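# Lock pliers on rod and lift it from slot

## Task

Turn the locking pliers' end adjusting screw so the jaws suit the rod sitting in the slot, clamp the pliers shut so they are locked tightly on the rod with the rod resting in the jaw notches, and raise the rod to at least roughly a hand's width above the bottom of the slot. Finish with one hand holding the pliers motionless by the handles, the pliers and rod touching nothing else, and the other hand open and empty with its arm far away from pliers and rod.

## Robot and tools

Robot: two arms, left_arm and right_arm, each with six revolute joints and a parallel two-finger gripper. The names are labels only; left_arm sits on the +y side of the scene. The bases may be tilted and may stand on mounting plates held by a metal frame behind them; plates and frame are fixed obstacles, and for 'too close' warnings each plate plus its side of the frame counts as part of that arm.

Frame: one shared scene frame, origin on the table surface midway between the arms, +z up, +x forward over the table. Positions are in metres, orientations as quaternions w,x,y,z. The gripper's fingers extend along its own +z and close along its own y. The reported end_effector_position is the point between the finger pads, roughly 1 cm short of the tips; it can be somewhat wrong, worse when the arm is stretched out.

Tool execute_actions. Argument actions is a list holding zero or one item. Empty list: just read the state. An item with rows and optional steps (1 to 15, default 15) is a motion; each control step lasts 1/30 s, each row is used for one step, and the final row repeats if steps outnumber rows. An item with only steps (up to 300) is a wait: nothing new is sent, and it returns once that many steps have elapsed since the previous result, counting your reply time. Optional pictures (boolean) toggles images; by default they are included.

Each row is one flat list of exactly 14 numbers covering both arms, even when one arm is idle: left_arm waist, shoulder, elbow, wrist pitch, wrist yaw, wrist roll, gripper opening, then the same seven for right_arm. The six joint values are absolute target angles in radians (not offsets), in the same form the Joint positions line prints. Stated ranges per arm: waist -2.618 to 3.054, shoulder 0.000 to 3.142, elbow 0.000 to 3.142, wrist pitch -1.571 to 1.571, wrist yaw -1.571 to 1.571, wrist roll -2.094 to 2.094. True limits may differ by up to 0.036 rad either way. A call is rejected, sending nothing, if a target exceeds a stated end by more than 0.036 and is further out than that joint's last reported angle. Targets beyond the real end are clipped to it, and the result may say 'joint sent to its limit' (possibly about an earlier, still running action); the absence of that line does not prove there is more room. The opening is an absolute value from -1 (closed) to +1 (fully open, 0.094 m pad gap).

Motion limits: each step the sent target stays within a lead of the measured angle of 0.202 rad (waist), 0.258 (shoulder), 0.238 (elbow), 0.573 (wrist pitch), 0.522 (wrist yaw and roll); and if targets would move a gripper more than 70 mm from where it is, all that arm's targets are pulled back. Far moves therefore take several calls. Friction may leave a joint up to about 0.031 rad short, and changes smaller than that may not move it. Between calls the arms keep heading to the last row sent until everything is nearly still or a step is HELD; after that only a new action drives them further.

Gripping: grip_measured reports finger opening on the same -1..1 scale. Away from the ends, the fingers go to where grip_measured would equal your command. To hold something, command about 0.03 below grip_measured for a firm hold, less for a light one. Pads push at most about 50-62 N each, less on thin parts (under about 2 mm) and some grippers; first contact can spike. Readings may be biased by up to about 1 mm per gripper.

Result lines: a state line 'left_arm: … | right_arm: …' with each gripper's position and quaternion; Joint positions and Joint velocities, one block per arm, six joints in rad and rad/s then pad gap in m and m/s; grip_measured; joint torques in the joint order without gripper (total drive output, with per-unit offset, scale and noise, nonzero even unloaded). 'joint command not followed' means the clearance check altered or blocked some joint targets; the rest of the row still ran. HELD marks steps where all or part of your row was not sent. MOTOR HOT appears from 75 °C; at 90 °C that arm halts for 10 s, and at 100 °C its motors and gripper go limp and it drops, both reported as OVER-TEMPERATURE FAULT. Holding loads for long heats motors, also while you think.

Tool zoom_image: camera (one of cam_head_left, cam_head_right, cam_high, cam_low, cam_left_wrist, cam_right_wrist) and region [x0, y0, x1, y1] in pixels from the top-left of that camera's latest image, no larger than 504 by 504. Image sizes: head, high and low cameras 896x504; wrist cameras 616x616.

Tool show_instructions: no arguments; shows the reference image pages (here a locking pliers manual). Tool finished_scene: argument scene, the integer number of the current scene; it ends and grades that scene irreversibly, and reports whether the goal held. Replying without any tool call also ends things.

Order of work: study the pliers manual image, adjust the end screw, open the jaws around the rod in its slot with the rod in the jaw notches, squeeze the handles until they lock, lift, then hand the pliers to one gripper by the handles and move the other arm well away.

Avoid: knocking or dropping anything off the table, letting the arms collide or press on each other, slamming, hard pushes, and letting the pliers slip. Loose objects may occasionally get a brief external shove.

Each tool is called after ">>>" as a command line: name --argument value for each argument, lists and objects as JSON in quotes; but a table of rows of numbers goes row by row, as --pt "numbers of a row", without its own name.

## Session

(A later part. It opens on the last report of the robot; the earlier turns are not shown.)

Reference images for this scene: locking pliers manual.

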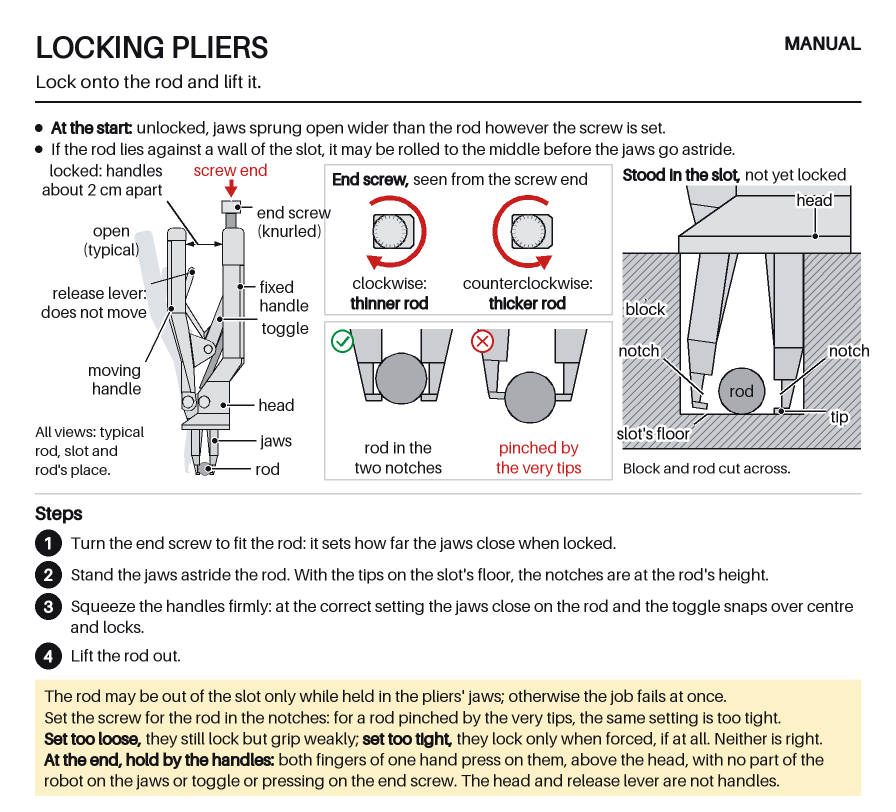

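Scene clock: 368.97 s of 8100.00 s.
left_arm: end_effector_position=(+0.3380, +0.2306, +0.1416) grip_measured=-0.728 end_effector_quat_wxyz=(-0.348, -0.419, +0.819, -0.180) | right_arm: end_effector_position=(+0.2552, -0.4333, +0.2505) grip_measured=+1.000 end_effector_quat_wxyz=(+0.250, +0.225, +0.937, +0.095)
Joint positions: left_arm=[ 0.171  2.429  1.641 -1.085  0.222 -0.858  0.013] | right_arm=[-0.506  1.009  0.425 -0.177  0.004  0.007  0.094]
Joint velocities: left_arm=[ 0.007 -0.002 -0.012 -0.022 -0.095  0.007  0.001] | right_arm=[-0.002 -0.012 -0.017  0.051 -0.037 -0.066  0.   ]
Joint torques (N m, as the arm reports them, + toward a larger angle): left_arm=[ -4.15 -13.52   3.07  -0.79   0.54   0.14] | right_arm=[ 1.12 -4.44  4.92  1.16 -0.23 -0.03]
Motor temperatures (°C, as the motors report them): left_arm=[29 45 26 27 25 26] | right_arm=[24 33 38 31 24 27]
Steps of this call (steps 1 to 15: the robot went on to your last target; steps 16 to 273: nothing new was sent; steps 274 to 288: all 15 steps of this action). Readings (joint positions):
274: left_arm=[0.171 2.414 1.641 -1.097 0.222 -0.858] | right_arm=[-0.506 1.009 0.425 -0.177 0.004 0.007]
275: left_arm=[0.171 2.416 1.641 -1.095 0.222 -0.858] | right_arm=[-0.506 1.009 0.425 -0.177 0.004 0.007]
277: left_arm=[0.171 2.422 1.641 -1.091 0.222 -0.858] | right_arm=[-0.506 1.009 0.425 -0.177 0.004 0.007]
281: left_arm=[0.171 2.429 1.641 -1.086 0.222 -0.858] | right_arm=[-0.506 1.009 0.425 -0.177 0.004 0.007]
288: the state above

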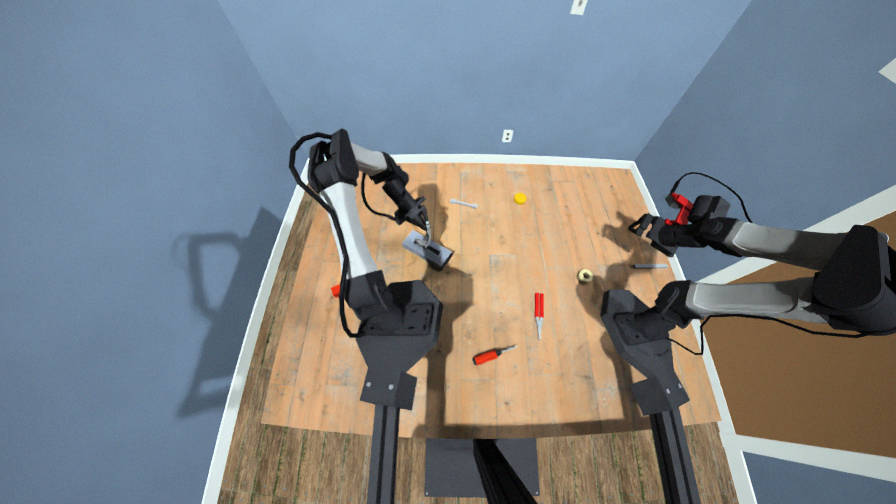

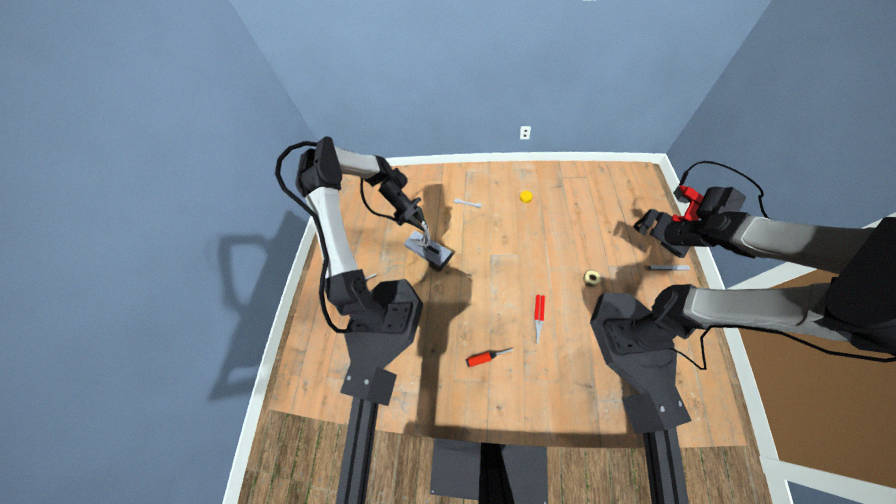

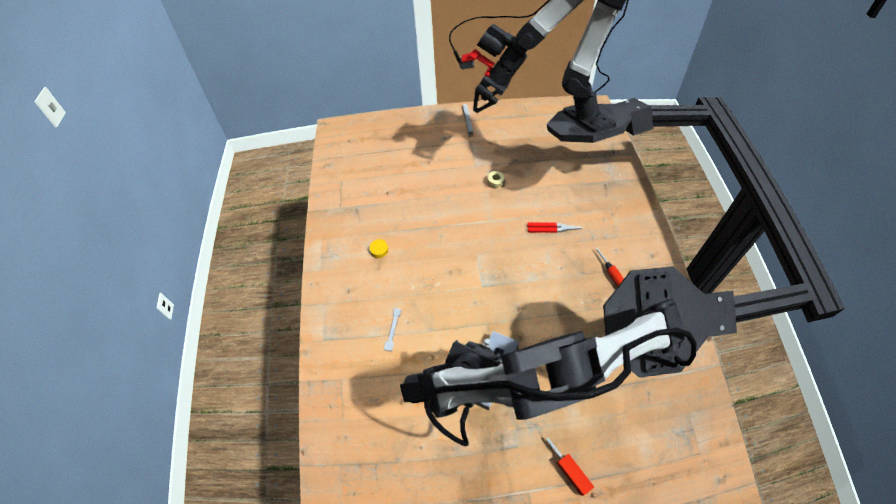

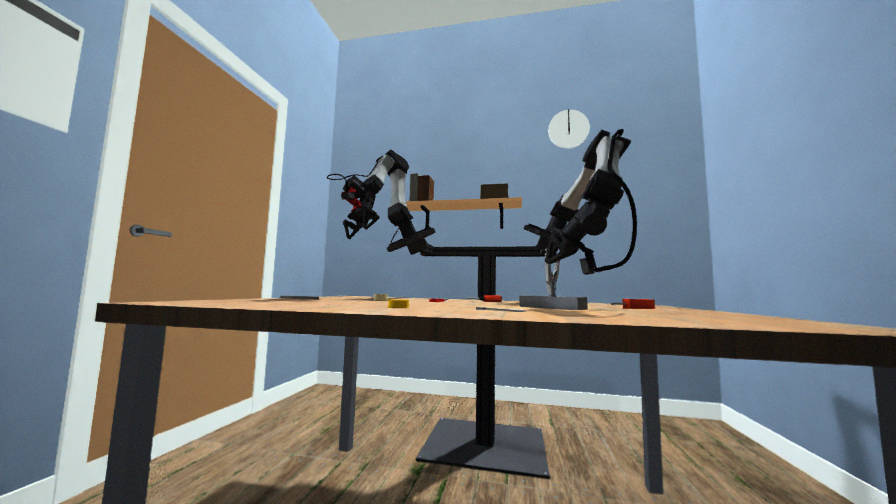

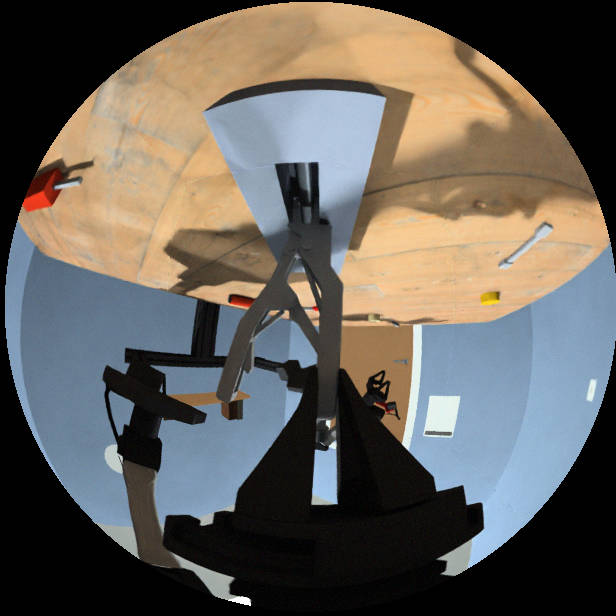

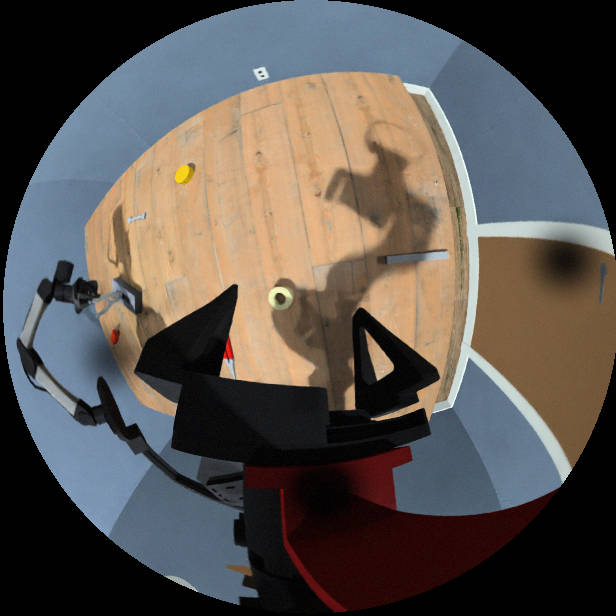

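>>> execute_actions --actions '[{"rows":[[0.182,2.456,1.63,-1.085,0.243,-0.853,-0.775,-0.5,1,0.4,-0.2,0,0,1],[0.182,2.456,1.63,-1.085,0.243,-0.853,-0.775,-0.5,1,0.4,-0.2,0,0,1],[0.182,2.449,1.63,-1.084,0.243,-0.853,-0.775,-0.5,1,0.4,-0.2,0,0,1]],"steps":12}]'

>>> zoom_image --camera "cam_left_wrist" --region '[240, 140, 380, 310]'

Scene clock: 374.17 s of 8100.00 s.
left_arm: end_effector_position=(+0.3373, +0.2293, +0.1388) grip_measured=-0.728 end_effector_quat_wxyz=(-0.349, -0.419, +0.819, -0.179) | right_arm: end_effector_position=(+0.2552, -0.4333, +0.2505) grip_measured=+1.000 end_effector_quat_wxyz=(+0.250, +0.225, +0.937, +0.095)
Joint positions: left_arm=[ 0.171  2.437  1.641 -1.079  0.222 -0.857  0.013] | right_arm=[-0.506  1.009  0.425 -0.177  0.004  0.007  0.094]
Joint velocities: left_arm=[-0.002 -0.007  0.002 -0.037 -0.007 -0.051 -0.   ] | right_arm=[-0.002  0.012 -0.022  0.051 -0.037  0.007  0.   ]
Joint torques (N m, as the arm reports them, + toward a larger angle): left_arm=[ -4.23 -13.55   3.05  -0.83   0.53   0.13] | right_arm=[ 1.44 -4.47  4.92  1.17 -0.24 -0.04]
Motor temperatures (°C, as the motors report them): left_arm=[29 45 26 27 25 26] | right_arm=[24 33 38 31 24 27]
Steps of this call (steps 1 to 15: the robot went on to your last target; steps 16 to 144: nothing new was sent; steps 145 to 156: all 12 steps of this action). Readings (joint positions):
145: left_arm=[0.171 2.430 1.641 -1.085 0.222 -0.858] | right_arm=[-0.506 1.009 0.425 -0.177 0.004 0.007]
146: left_arm=[0.171 2.432 1.641 -1.084 0.222 -0.858] | right_arm=[-0.506 1.009 0.425 -0.177 0.004 0.007]
148: left_arm=[0.171 2.435 1.641 -1.082 0.222 -0.858] | right_arm=[-0.506 1.009 0.425 -0.177 0.004 0.007]
152: left_arm=[0.171 2.437 1.641 -1.080 0.222 -0.857] | right_arm=[-0.506 1.009 0.425 -0.177 0.004 0.007]
156: the state above

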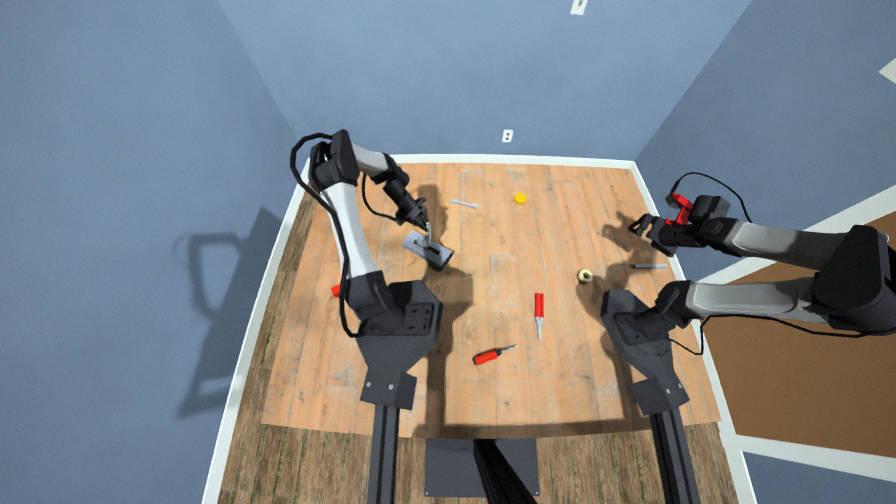

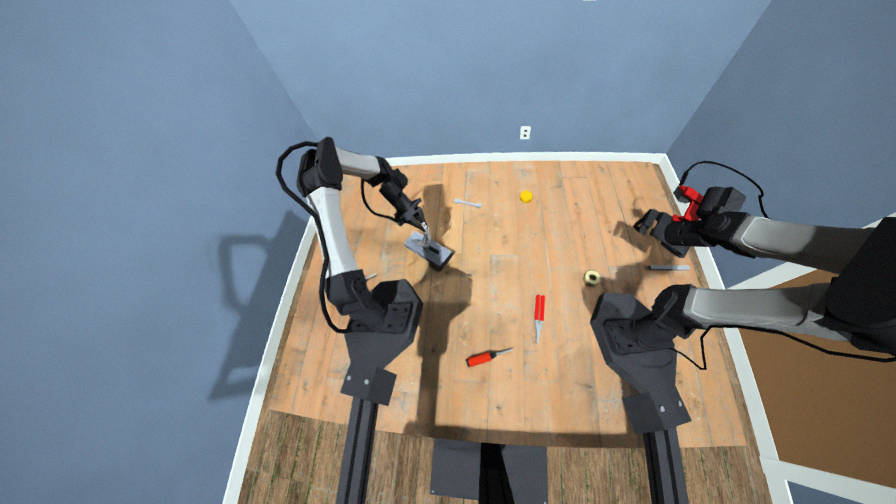

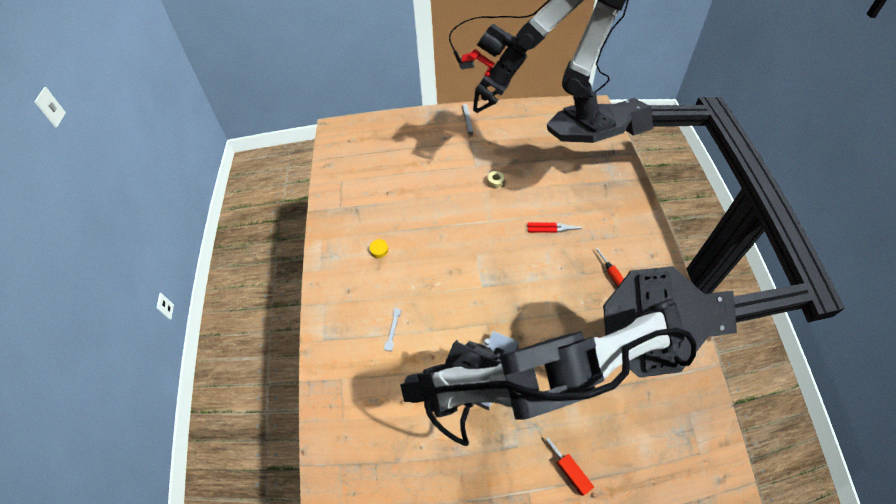

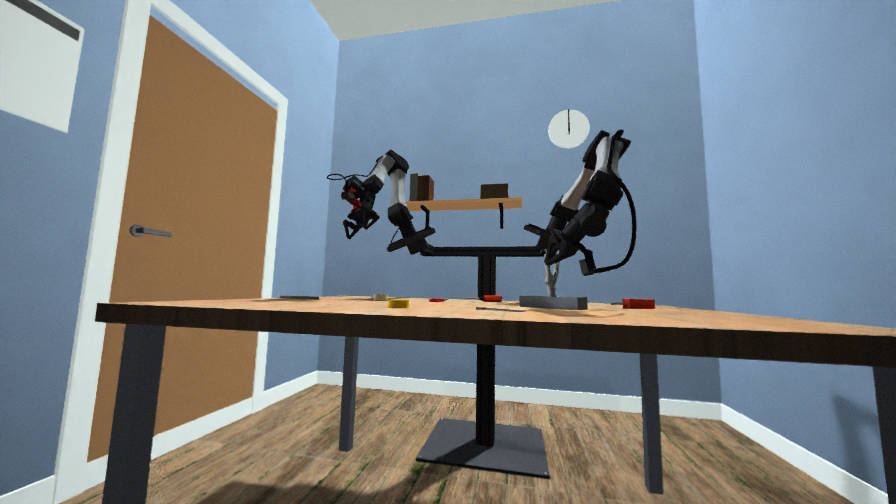

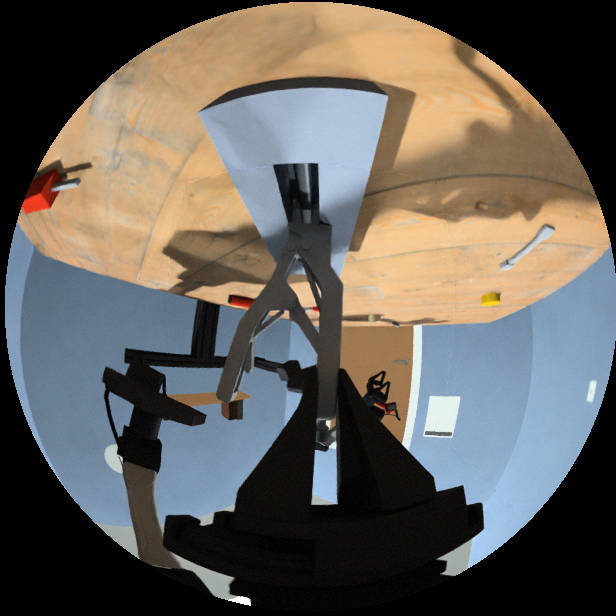

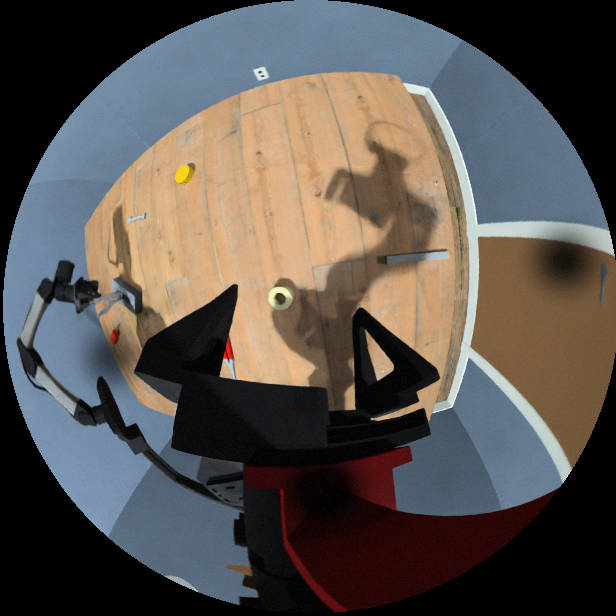

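Region (240, 140, 380, 310) of cam_left_wrist's 616x616 image, scaled by 2.965, with more detail than that image has; it fills the left 415 columns of this view, and the rest is white.

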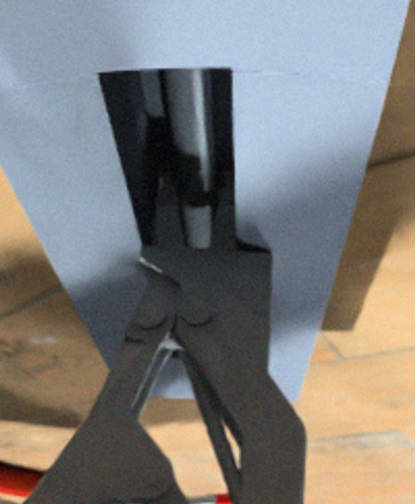

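>>> execute_actions --actions '[{"rows":[[0.182,2.44,1.64,-1.084,0.235,-0.853,-0.74,-0.5,1,0.4,-0.2,0,0,1],[0.182,2.44,1.64,-1.084,0.235,-0.853,-0.725,-0.5,1,0.4,-0.2,0,0,1],[0.182,2.44,1.64,-1.084,0.235,-0.853,-0.715,-0.5,1,0.4,-0.2,0,0,1],[0.182,2.44,1.64,-1.084,0.235,-0.853,-0.70,-0.5,1,0.4,-0.2,0,0,1],[0.182,2.44,1.64,-1.084,0.235,-0.853,-0.65,-0.5,1,0.4,-0.2,0,0,1],[0.182,2.44,1.64,-1.084,0.235,-0.853,-0.55,-0.5,1,0.4,-0.2,0,0,1],[0.182,2.44,1.64,-1.084,0.235,-0.853,-0.45,-0.5,1,0.4,-0.2,0,0,1]],"steps":15}]'

Scene clock: 404.07 s of 8100.00 s.
left_arm: end_effector_position=(+0.3375, +0.2286, +0.1393) grip_measured=-0.452 end_effector_quat_wxyz=(-0.350, -0.419, +0.818, -0.182) | right_arm: end_effector_position=(+0.2552, -0.4333, +0.2505) grip_measured=+1.000 end_effector_quat_wxyz=(+0.250, +0.225, +0.937, +0.095)
Joint positions: left_arm=[ 0.171  2.437  1.641 -1.079  0.227 -0.857  0.026] | right_arm=[-0.506  1.009  0.425 -0.177  0.004  0.007  0.094]
Joint velocities: left_arm=[ 0.007 -0.002  0.012  0.022  0.022  0.022  0.001] | right_arm=[-0.027 -0.002  0.012  0.022 -0.037 -0.081  0.   ]
Joint torques (N m, as the arm reports them, + toward a larger angle): left_arm=[ -4.23 -14.43   3.85  -0.8    0.4    0.14] | right_arm=[ 1.42 -4.35  4.78  1.13 -0.26 -0.04]
Motor temperatures (°C, as the motors report them): left_arm=[28 46 26 27 25 26] | right_arm=[24 33 38 31 24 27]
Steps of this call (steps 1 to 15: the robot went on to your last target; steps 16 to 882: nothing new was sent; steps 883 to 897: all 15 steps of this action). Readings (joint positions):
883: left_arm=[0.171 2.437 1.641 -1.079 0.222 -0.857] | right_arm=[-0.506 1.009 0.425 -0.177 0.004 0.007]
884: left_arm=[0.171 2.437 1.641 -1.079 0.222 -0.857] | right_arm=[-0.506 1.009 0.425 -0.177 0.004 0.007]
886: left_arm=[0.171 2.437 1.641 -1.079 0.222 -0.857] | right_arm=[-0.506 1.009 0.425 -0.177 0.004 0.007]
890: left_arm=[0.171 2.437 1.641 -1.079 0.225 -0.857] | right_arm=[-0.506 1.009 0.425 -0.177 0.004 0.007]
897: the state above

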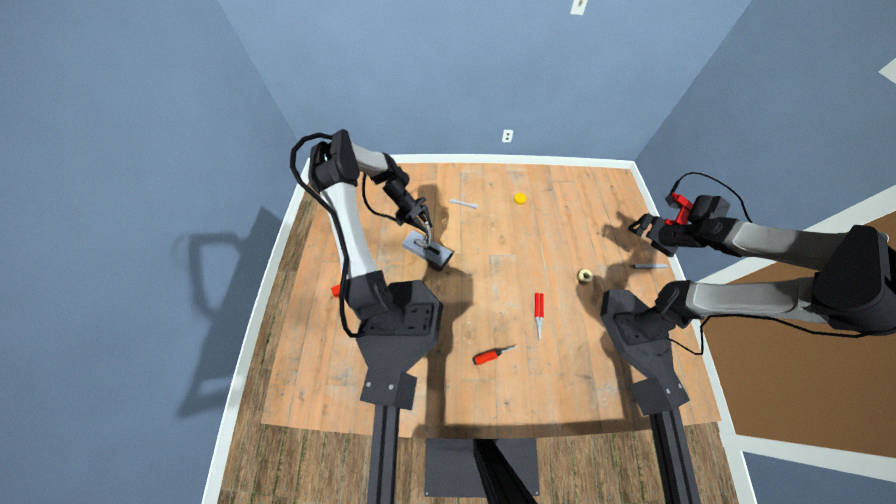

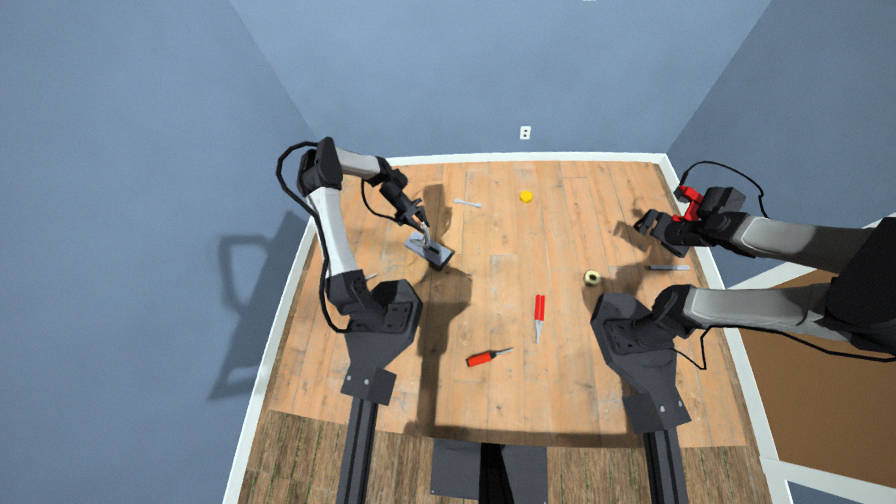

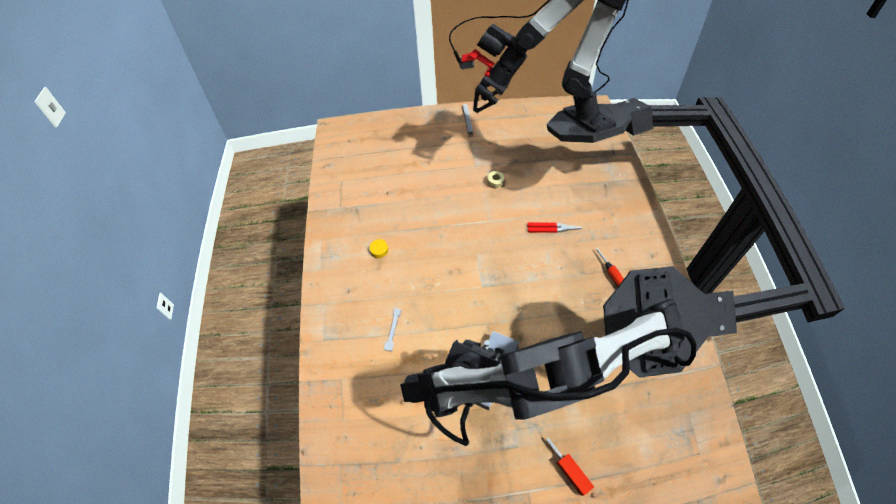

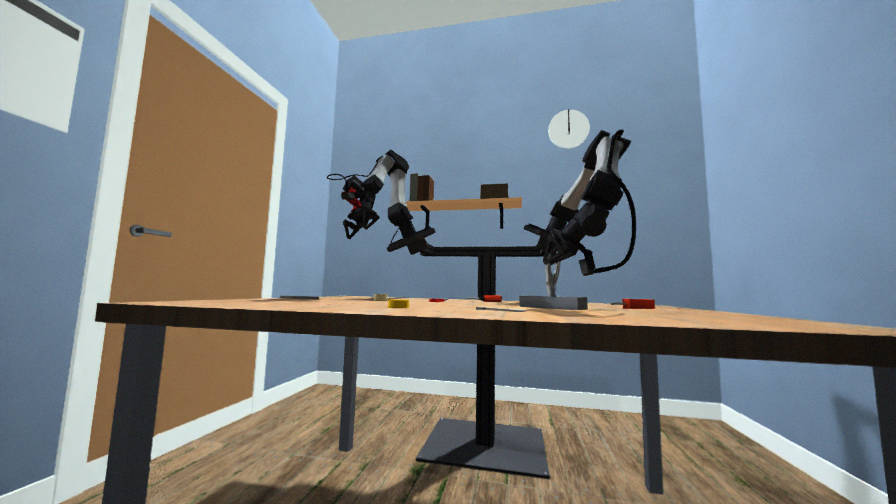

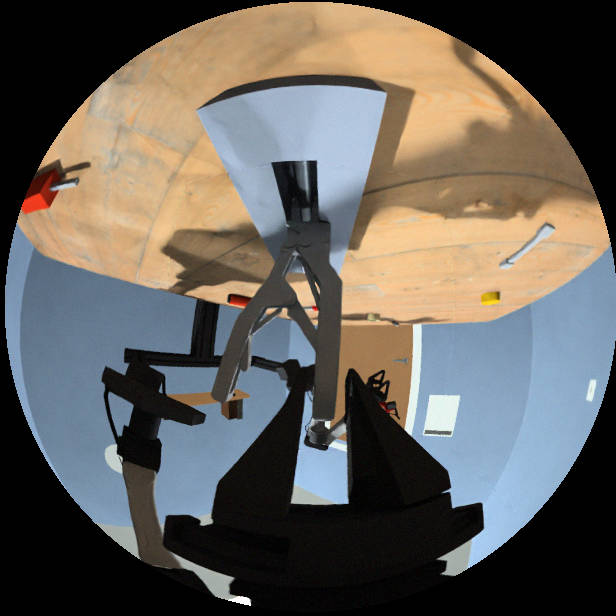

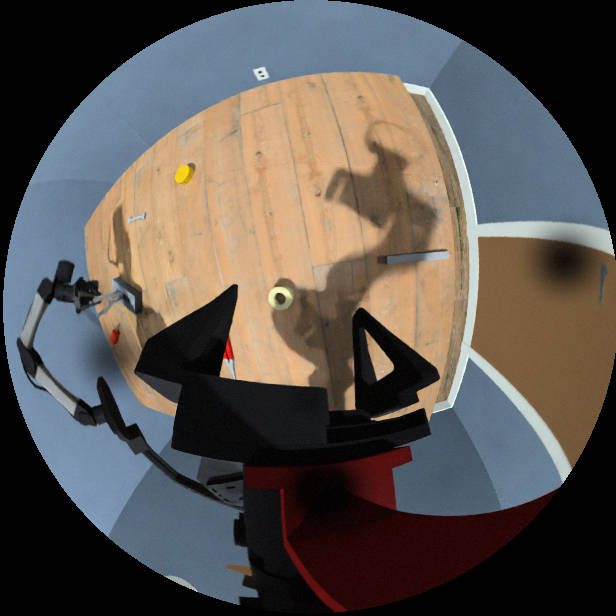

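>>> execute_actions --actions '[{"rows":[[0.19,2.42,1.66,-1.115,0.235,-0.85,-0.35,-0.5,1,0.4,-0.2,0,0,1],[0.193,2.414,1.675,-1.14,0.235,-0.848,-0.25,-0.5,1,0.4,-0.2,0,0,1],[0.196,2.408,1.69,-1.16,0.235,-0.845,-0.2,-0.5,1,0.4,-0.2,0,0,1],[0.2,2.402,1.705,-1.18,0.235,-0.842,-0.2,-0.5,1,0.4,-0.2,0,0,1],[0.203,2.396,1.72,-1.2,0.235,-0.84,-0.2,-0.5,1,0.4,-0.2,0,0,1],[0.206,2.39,1.735,-1.22,0.235,-0.84,-0.2,-0.5,1,0.4,-0.2,0,0,1],[0.21,2.38,1.75,-1.245,0.235,-0.84,-0.2,-0.5,1,0.4,-0.2,0,0,1],[0.213,2.365,1.76,-1.27,0.235,-0.84,-0.2,-0.5,1,0.4,-0.2,0,0,1],[0.213,2.345,1.77,-1.3,0.235,-0.84,-0.2,-0.5,1,0.4,-0.2,0,0,1],[0.213,2.32,1.77,-1.32,0.235,-0.84,-0.2,-0.5,1,0.4,-0.2,0,0,1],[0.213,2.29,1.77,-1.34,0.235,-0.84,-0.2,-0.5,1,0.4,-0.2,0,0,1],[0.21,2.26,1.76,-1.35,0.22,-0.85,-0.1,-0.5,1,0.4,-0.2,0,0,1],[0.2,2.23,1.74,-1.35,0.2,-0.86,0,-0.5,1,0.4,-0.2,0,0,1],[0.19,2.2,1.71,-1.33,0.17,-0.88,0.1,-0.5,1,0.4,-0.2,0,0,1],[0.17,2.17,1.67,-1.3,0.13,-0.9,0.2,-0.5,1,0.4,-0.2,0,0,1]],"steps":15}]' --pictures false

>>> execute_actions --actions '[{"rows":[[0.14,2.14,1.62,-1.25,0.08,-0.93,0.3,-0.5,1,0.4,-0.2,0,0,1],[0.11,2.11,1.57,-1.19,0.03,-0.96,0.4,-0.5,1,0.4,-0.2,0,0,1],[0.08,2.08,1.52,-1.13,-0.02,-0.99,0.5,-0.5,1,0.4,-0.2,0,0,1],[0.05,2.05,1.47,-1.07,-0.07,-1.02,0.6,-0.5,1,0.4,-0.2,0,0,1],[0.02,2.02,1.42,-1.01,-0.12,-1.05,0.7,-0.5,1,0.4,-0.2,0,0,1],[-0.01,1.99,1.37,-0.95,-0.17,-1.08,0.8,-0.5,1,0.4,-0.2,0,0,1],[-0.04,1.97,1.32,-0.89,-0.22,-1.11,0.9,-0.5,1,0.4,-0.2,0,0,1],[-0.07,1.95,1.27,-0.83,-0.27,-1.14,1,-0.5,1,0.4,-0.2,0,0,1],[-0.1,1.93,1.22,-0.77,-0.32,-1.17,1,-0.5,1,0.4,-0.2,0,0,1],[-0.13,1.91,1.17,-0.72,-0.37,-1.19,1,-0.5,1,0.4,-0.2,0,0,1],[-0.15,1.9,1.12,-0.67,-0.41,-1.21,1,-0.5,1,0.4,-0.2,0,0,1],[-0.17,1.9,1.08,-0.63,-0.44,-1.22,1,-0.5,1,0.4,-0.2,0,0,1],[-0.185,1.9,1.04,-0.6,-0.455,-1.22,1,-0.5,1,0.4,-0.2,0,0,1],[-0.195,1.9,1.01,-0.585,-0.46,-1.22,1,-0.5,1,0.4,-0.2,0,0,1],[-0.202,1.9,0.982,-0.58,-0.46,-1.22,1,-0.5,1,0.4,-0.2,0,0,1]],"steps":15}]' --pictures false

>>> execute_actions --actions '[{"steps":20}]'

Scene clock: 428.23 s of 8100.00 s.
left_arm: end_effector_position=(+0.3666, +0.2822, +0.2220) grip_measured=+0.144 end_effector_quat_wxyz=(-0.305, -0.440, +0.823, -0.191) | right_arm: end_effector_position=(+0.2552, -0.4333, +0.2505) grip_measured=+1.000 end_effector_quat_wxyz=(+0.250, +0.225, +0.937, +0.095)
Joint positions: left_arm=[ 0.198  2.227  1.733 -1.283  0.205 -0.86   0.054] | right_arm=[-0.506  1.009  0.425 -0.177  0.004  0.007  0.094]
Joint velocities: left_arm=[-0.066 -1.082 -0.491  0.037 -0.476 -0.242  0.109] | right_arm=[-0.002 -0.002 -0.012  0.007  0.022  0.022  0.   ]
Joint torques (N m, as the arm reports them, + toward a larger angle): left_arm=[ -6.68 -14.21   2.2   -0.91   0.35   0.01] | right_arm=[ 1.37 -4.24  4.75  1.16 -0.23 -0.03]
Motor temperatures (°C, as the motors report them): left_arm=[28 47 26 27 25 26] | right_arm=[24 33 38 31 24 27]
Steps of this call (steps 1 to 15: the robot went on to your last target; steps 16 to 710: nothing new was sent; steps 711 to 725: all 15 steps of this action). Readings (joint positions):
711: left_arm=[0.171 2.436 1.641 -1.082 0.227 -0.857] | right_arm=[-0.506 1.009 0.425 -0.177 0.004 0.007]
712: left_arm=[0.171 2.435 1.644 -1.090 0.227 -0.857] | right_arm=[-0.506 1.009 0.425 -0.177 0.004 0.007]
714: left_arm=[0.174 2.430 1.660 -1.119 0.228 -0.855] | right_arm=[-0.506 1.009 0.425 -0.177 0.004 0.007]
718: left_arm=[0.189 2.401 1.719 -1.182 0.228 -0.850] | right_arm=[-0.506 1.009 0.425 -0.177 0.004 0.007]
725: the state above

Scene clock: 428.73 s of 8100.00 s.
left_arm: end_effector_position=(+0.3027, +0.2356, +0.2119) grip_measured=+1.000 end_effector_quat_wxyz=(-0.058, -0.428, +0.902, -0.016) | right_arm: end_effector_position=(+0.2552, -0.4333, +0.2505) grip_measured=+1.000 end_effector_quat_wxyz=(+0.250, +0.225, +0.937, +0.095)
Joint positions: left_arm=[-0.188  1.906  1.058 -0.724 -0.345 -1.167  0.094] | right_arm=[-0.506  1.009  0.425 -0.177  0.004  0.007  0.094]
Joint velocities: left_arm=[-0.276 -0.012 -0.979  0.974 -0.711 -0.344  0.   ] | right_arm=[ 0.022 -0.012  0.002 -0.022 -0.037  0.095  0.   ]
Joint torques (N m, as the arm reports them, + toward a larger angle): left_arm=[ -3.89 -10.93   3.96   0.2   -0.07   0.04] | right_arm=[ 1.37 -4.5   4.85  1.2  -0.28 -0.04]
Motor temperatures (°C, as the motors report them): left_arm=[28 47 26 27 25 26] | right_arm=[24 33 38 31 24 27]
Steps of this call (steps 1 to 15: all 15 steps of this action). Readings (joint positions):
1: left_arm=[0.192 2.189 1.709 -1.276 0.183 -0.871] | right_arm=[-0.506 1.009 0.425 -0.177 0.004 0.007]
2: left_arm=[0.180 2.150 1.674 -1.261 0.155 -0.886] | right_arm=[-0.506 1.009 0.425 -0.177 0.004 0.007]
4: left_arm=[0.132 2.080 1.585 -1.211 0.086 -0.925] | right_arm=[-0.506 1.009 0.425 -0.177 0.004 0.007]
8: left_arm=[-0.013 1.984 1.379 -1.044 -0.075 -1.022] | right_arm=[-0.506 1.009 0.425 -0.177 0.004 0.007]
15: the state above

Scene clock: 429.40 s of 8100.00 s.
left_arm: end_effector_position=(+0.3110, +0.2431, +0.2008) grip_measured=+1.000 end_effector_quat_wxyz=(+0.002, -0.457, +0.889, +0.002) | right_arm: end_effector_position=(+0.2552, -0.4333, +0.2505) grip_measured=+1.000 end_effector_quat_wxyz=(+0.250, +0.225, +0.937, +0.095)
Joint positions: left_arm=[-0.199  1.906  0.993 -0.592 -0.452 -1.213  0.094] | right_arm=[-0.506  1.009  0.425 -0.177  0.004  0.007  0.094]
Joint velocities: left_arm=[-0.017 -0.007 -0.017  0.037 -0.007  0.037  0.   ] | right_arm=[-0.012 -0.022  0.007  0.022  0.022  0.022  0.   ]
Joint torques (N m, as the arm reports them, + toward a larger angle): left_arm=[ -4.32 -10.78   4.24   0.46  -0.13   0.04] | right_arm=[ 1.14 -4.4   4.81  1.21 -0.28 -0.02]
Motor temperatures (°C, as the motors report them): left_arm=[28 47 26 27 25 26] | right_arm=[24 33 38 31 24 27]
Steps of this call (steps 1 to 20: the robot went on to your last target). Readings (joint positions):
1: left_arm=[-0.195 1.906 1.029 -0.699 -0.365 -1.176] | right_arm=[-0.506 1.009 0.425 -0.177 0.004 0.007]
2: left_arm=[-0.199 1.906 1.008 -0.684 -0.381 -1.183] | right_arm=[-0.506 1.009 0.425 -0.177 0.004 0.007]
4: left_arm=[-0.199 1.906 0.993 -0.662 -0.406 -1.195] | right_arm=[-0.506 1.009 0.425 -0.177 0.004 0.007]
8: left_arm=[-0.199 1.906 0.993 -0.619 -0.434 -1.206] | right_arm=[-0.506 1.009 0.425 -0.177 0.004 0.007]
20: the state above

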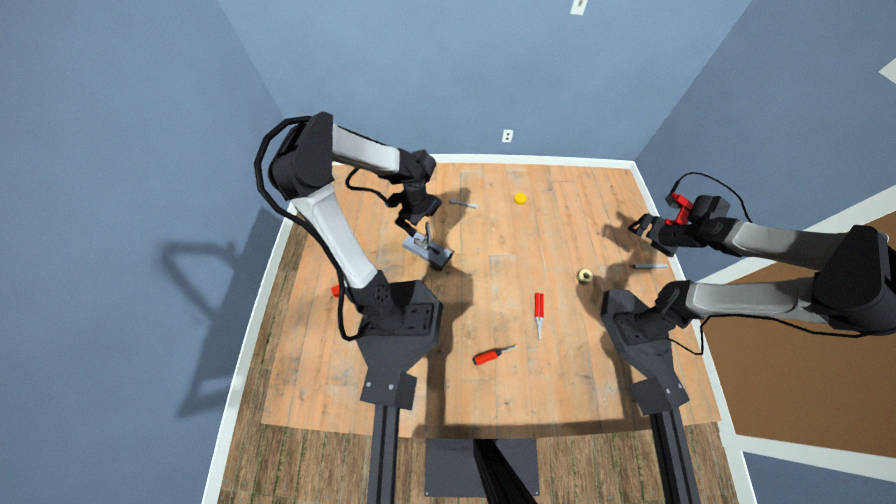

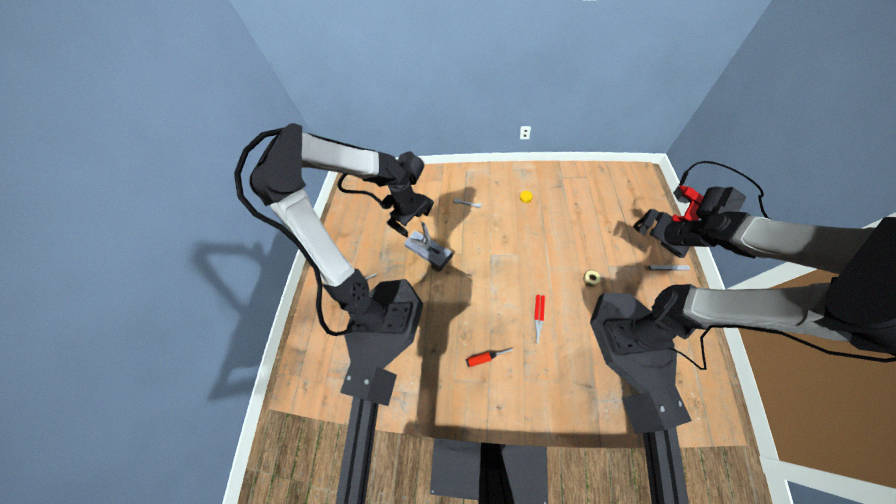

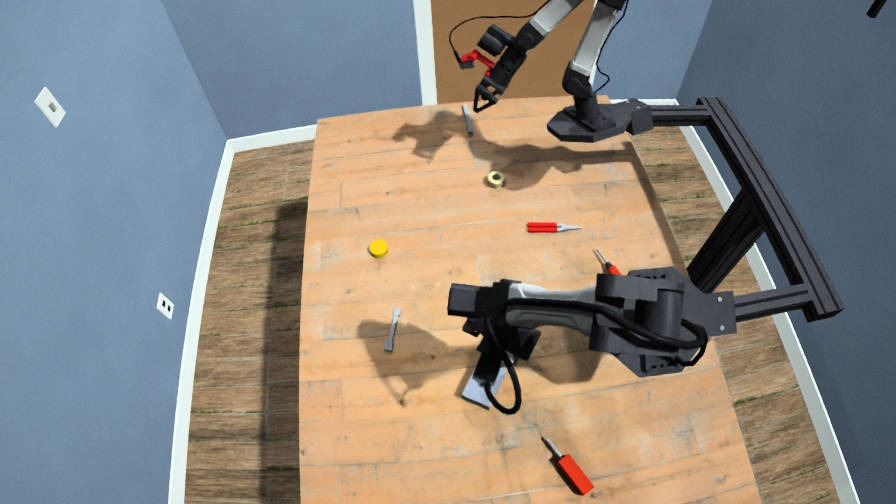

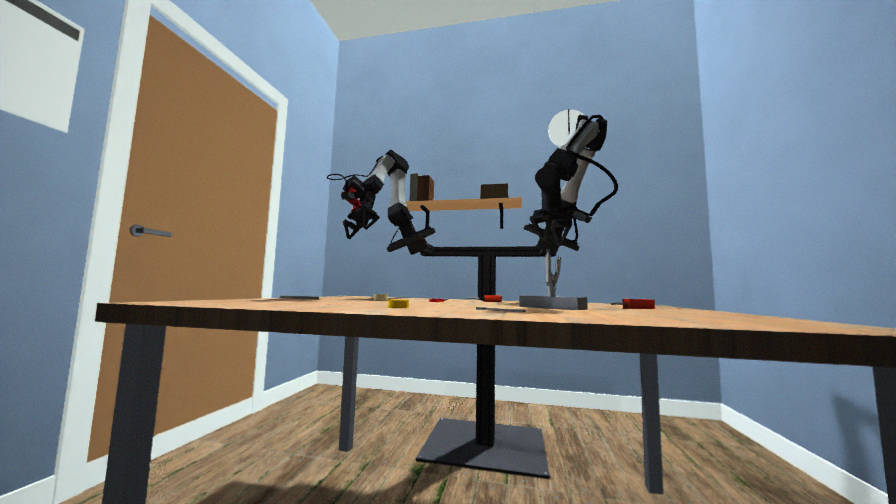

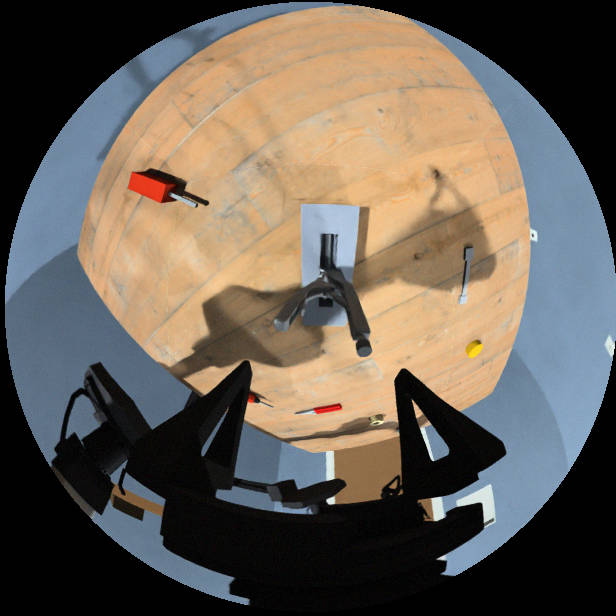

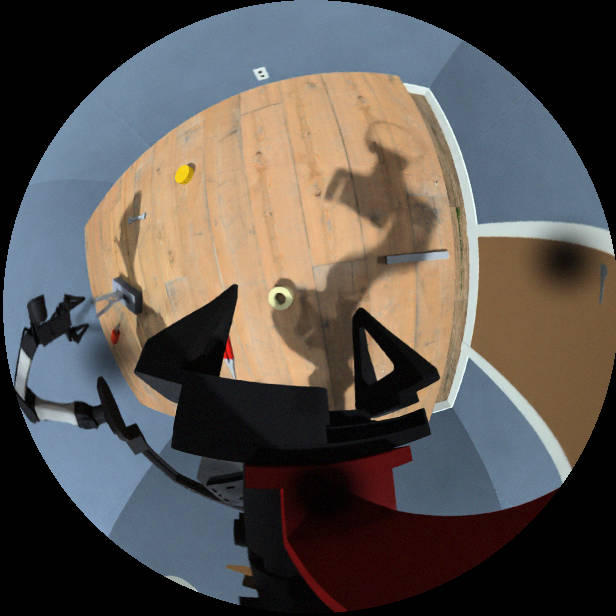

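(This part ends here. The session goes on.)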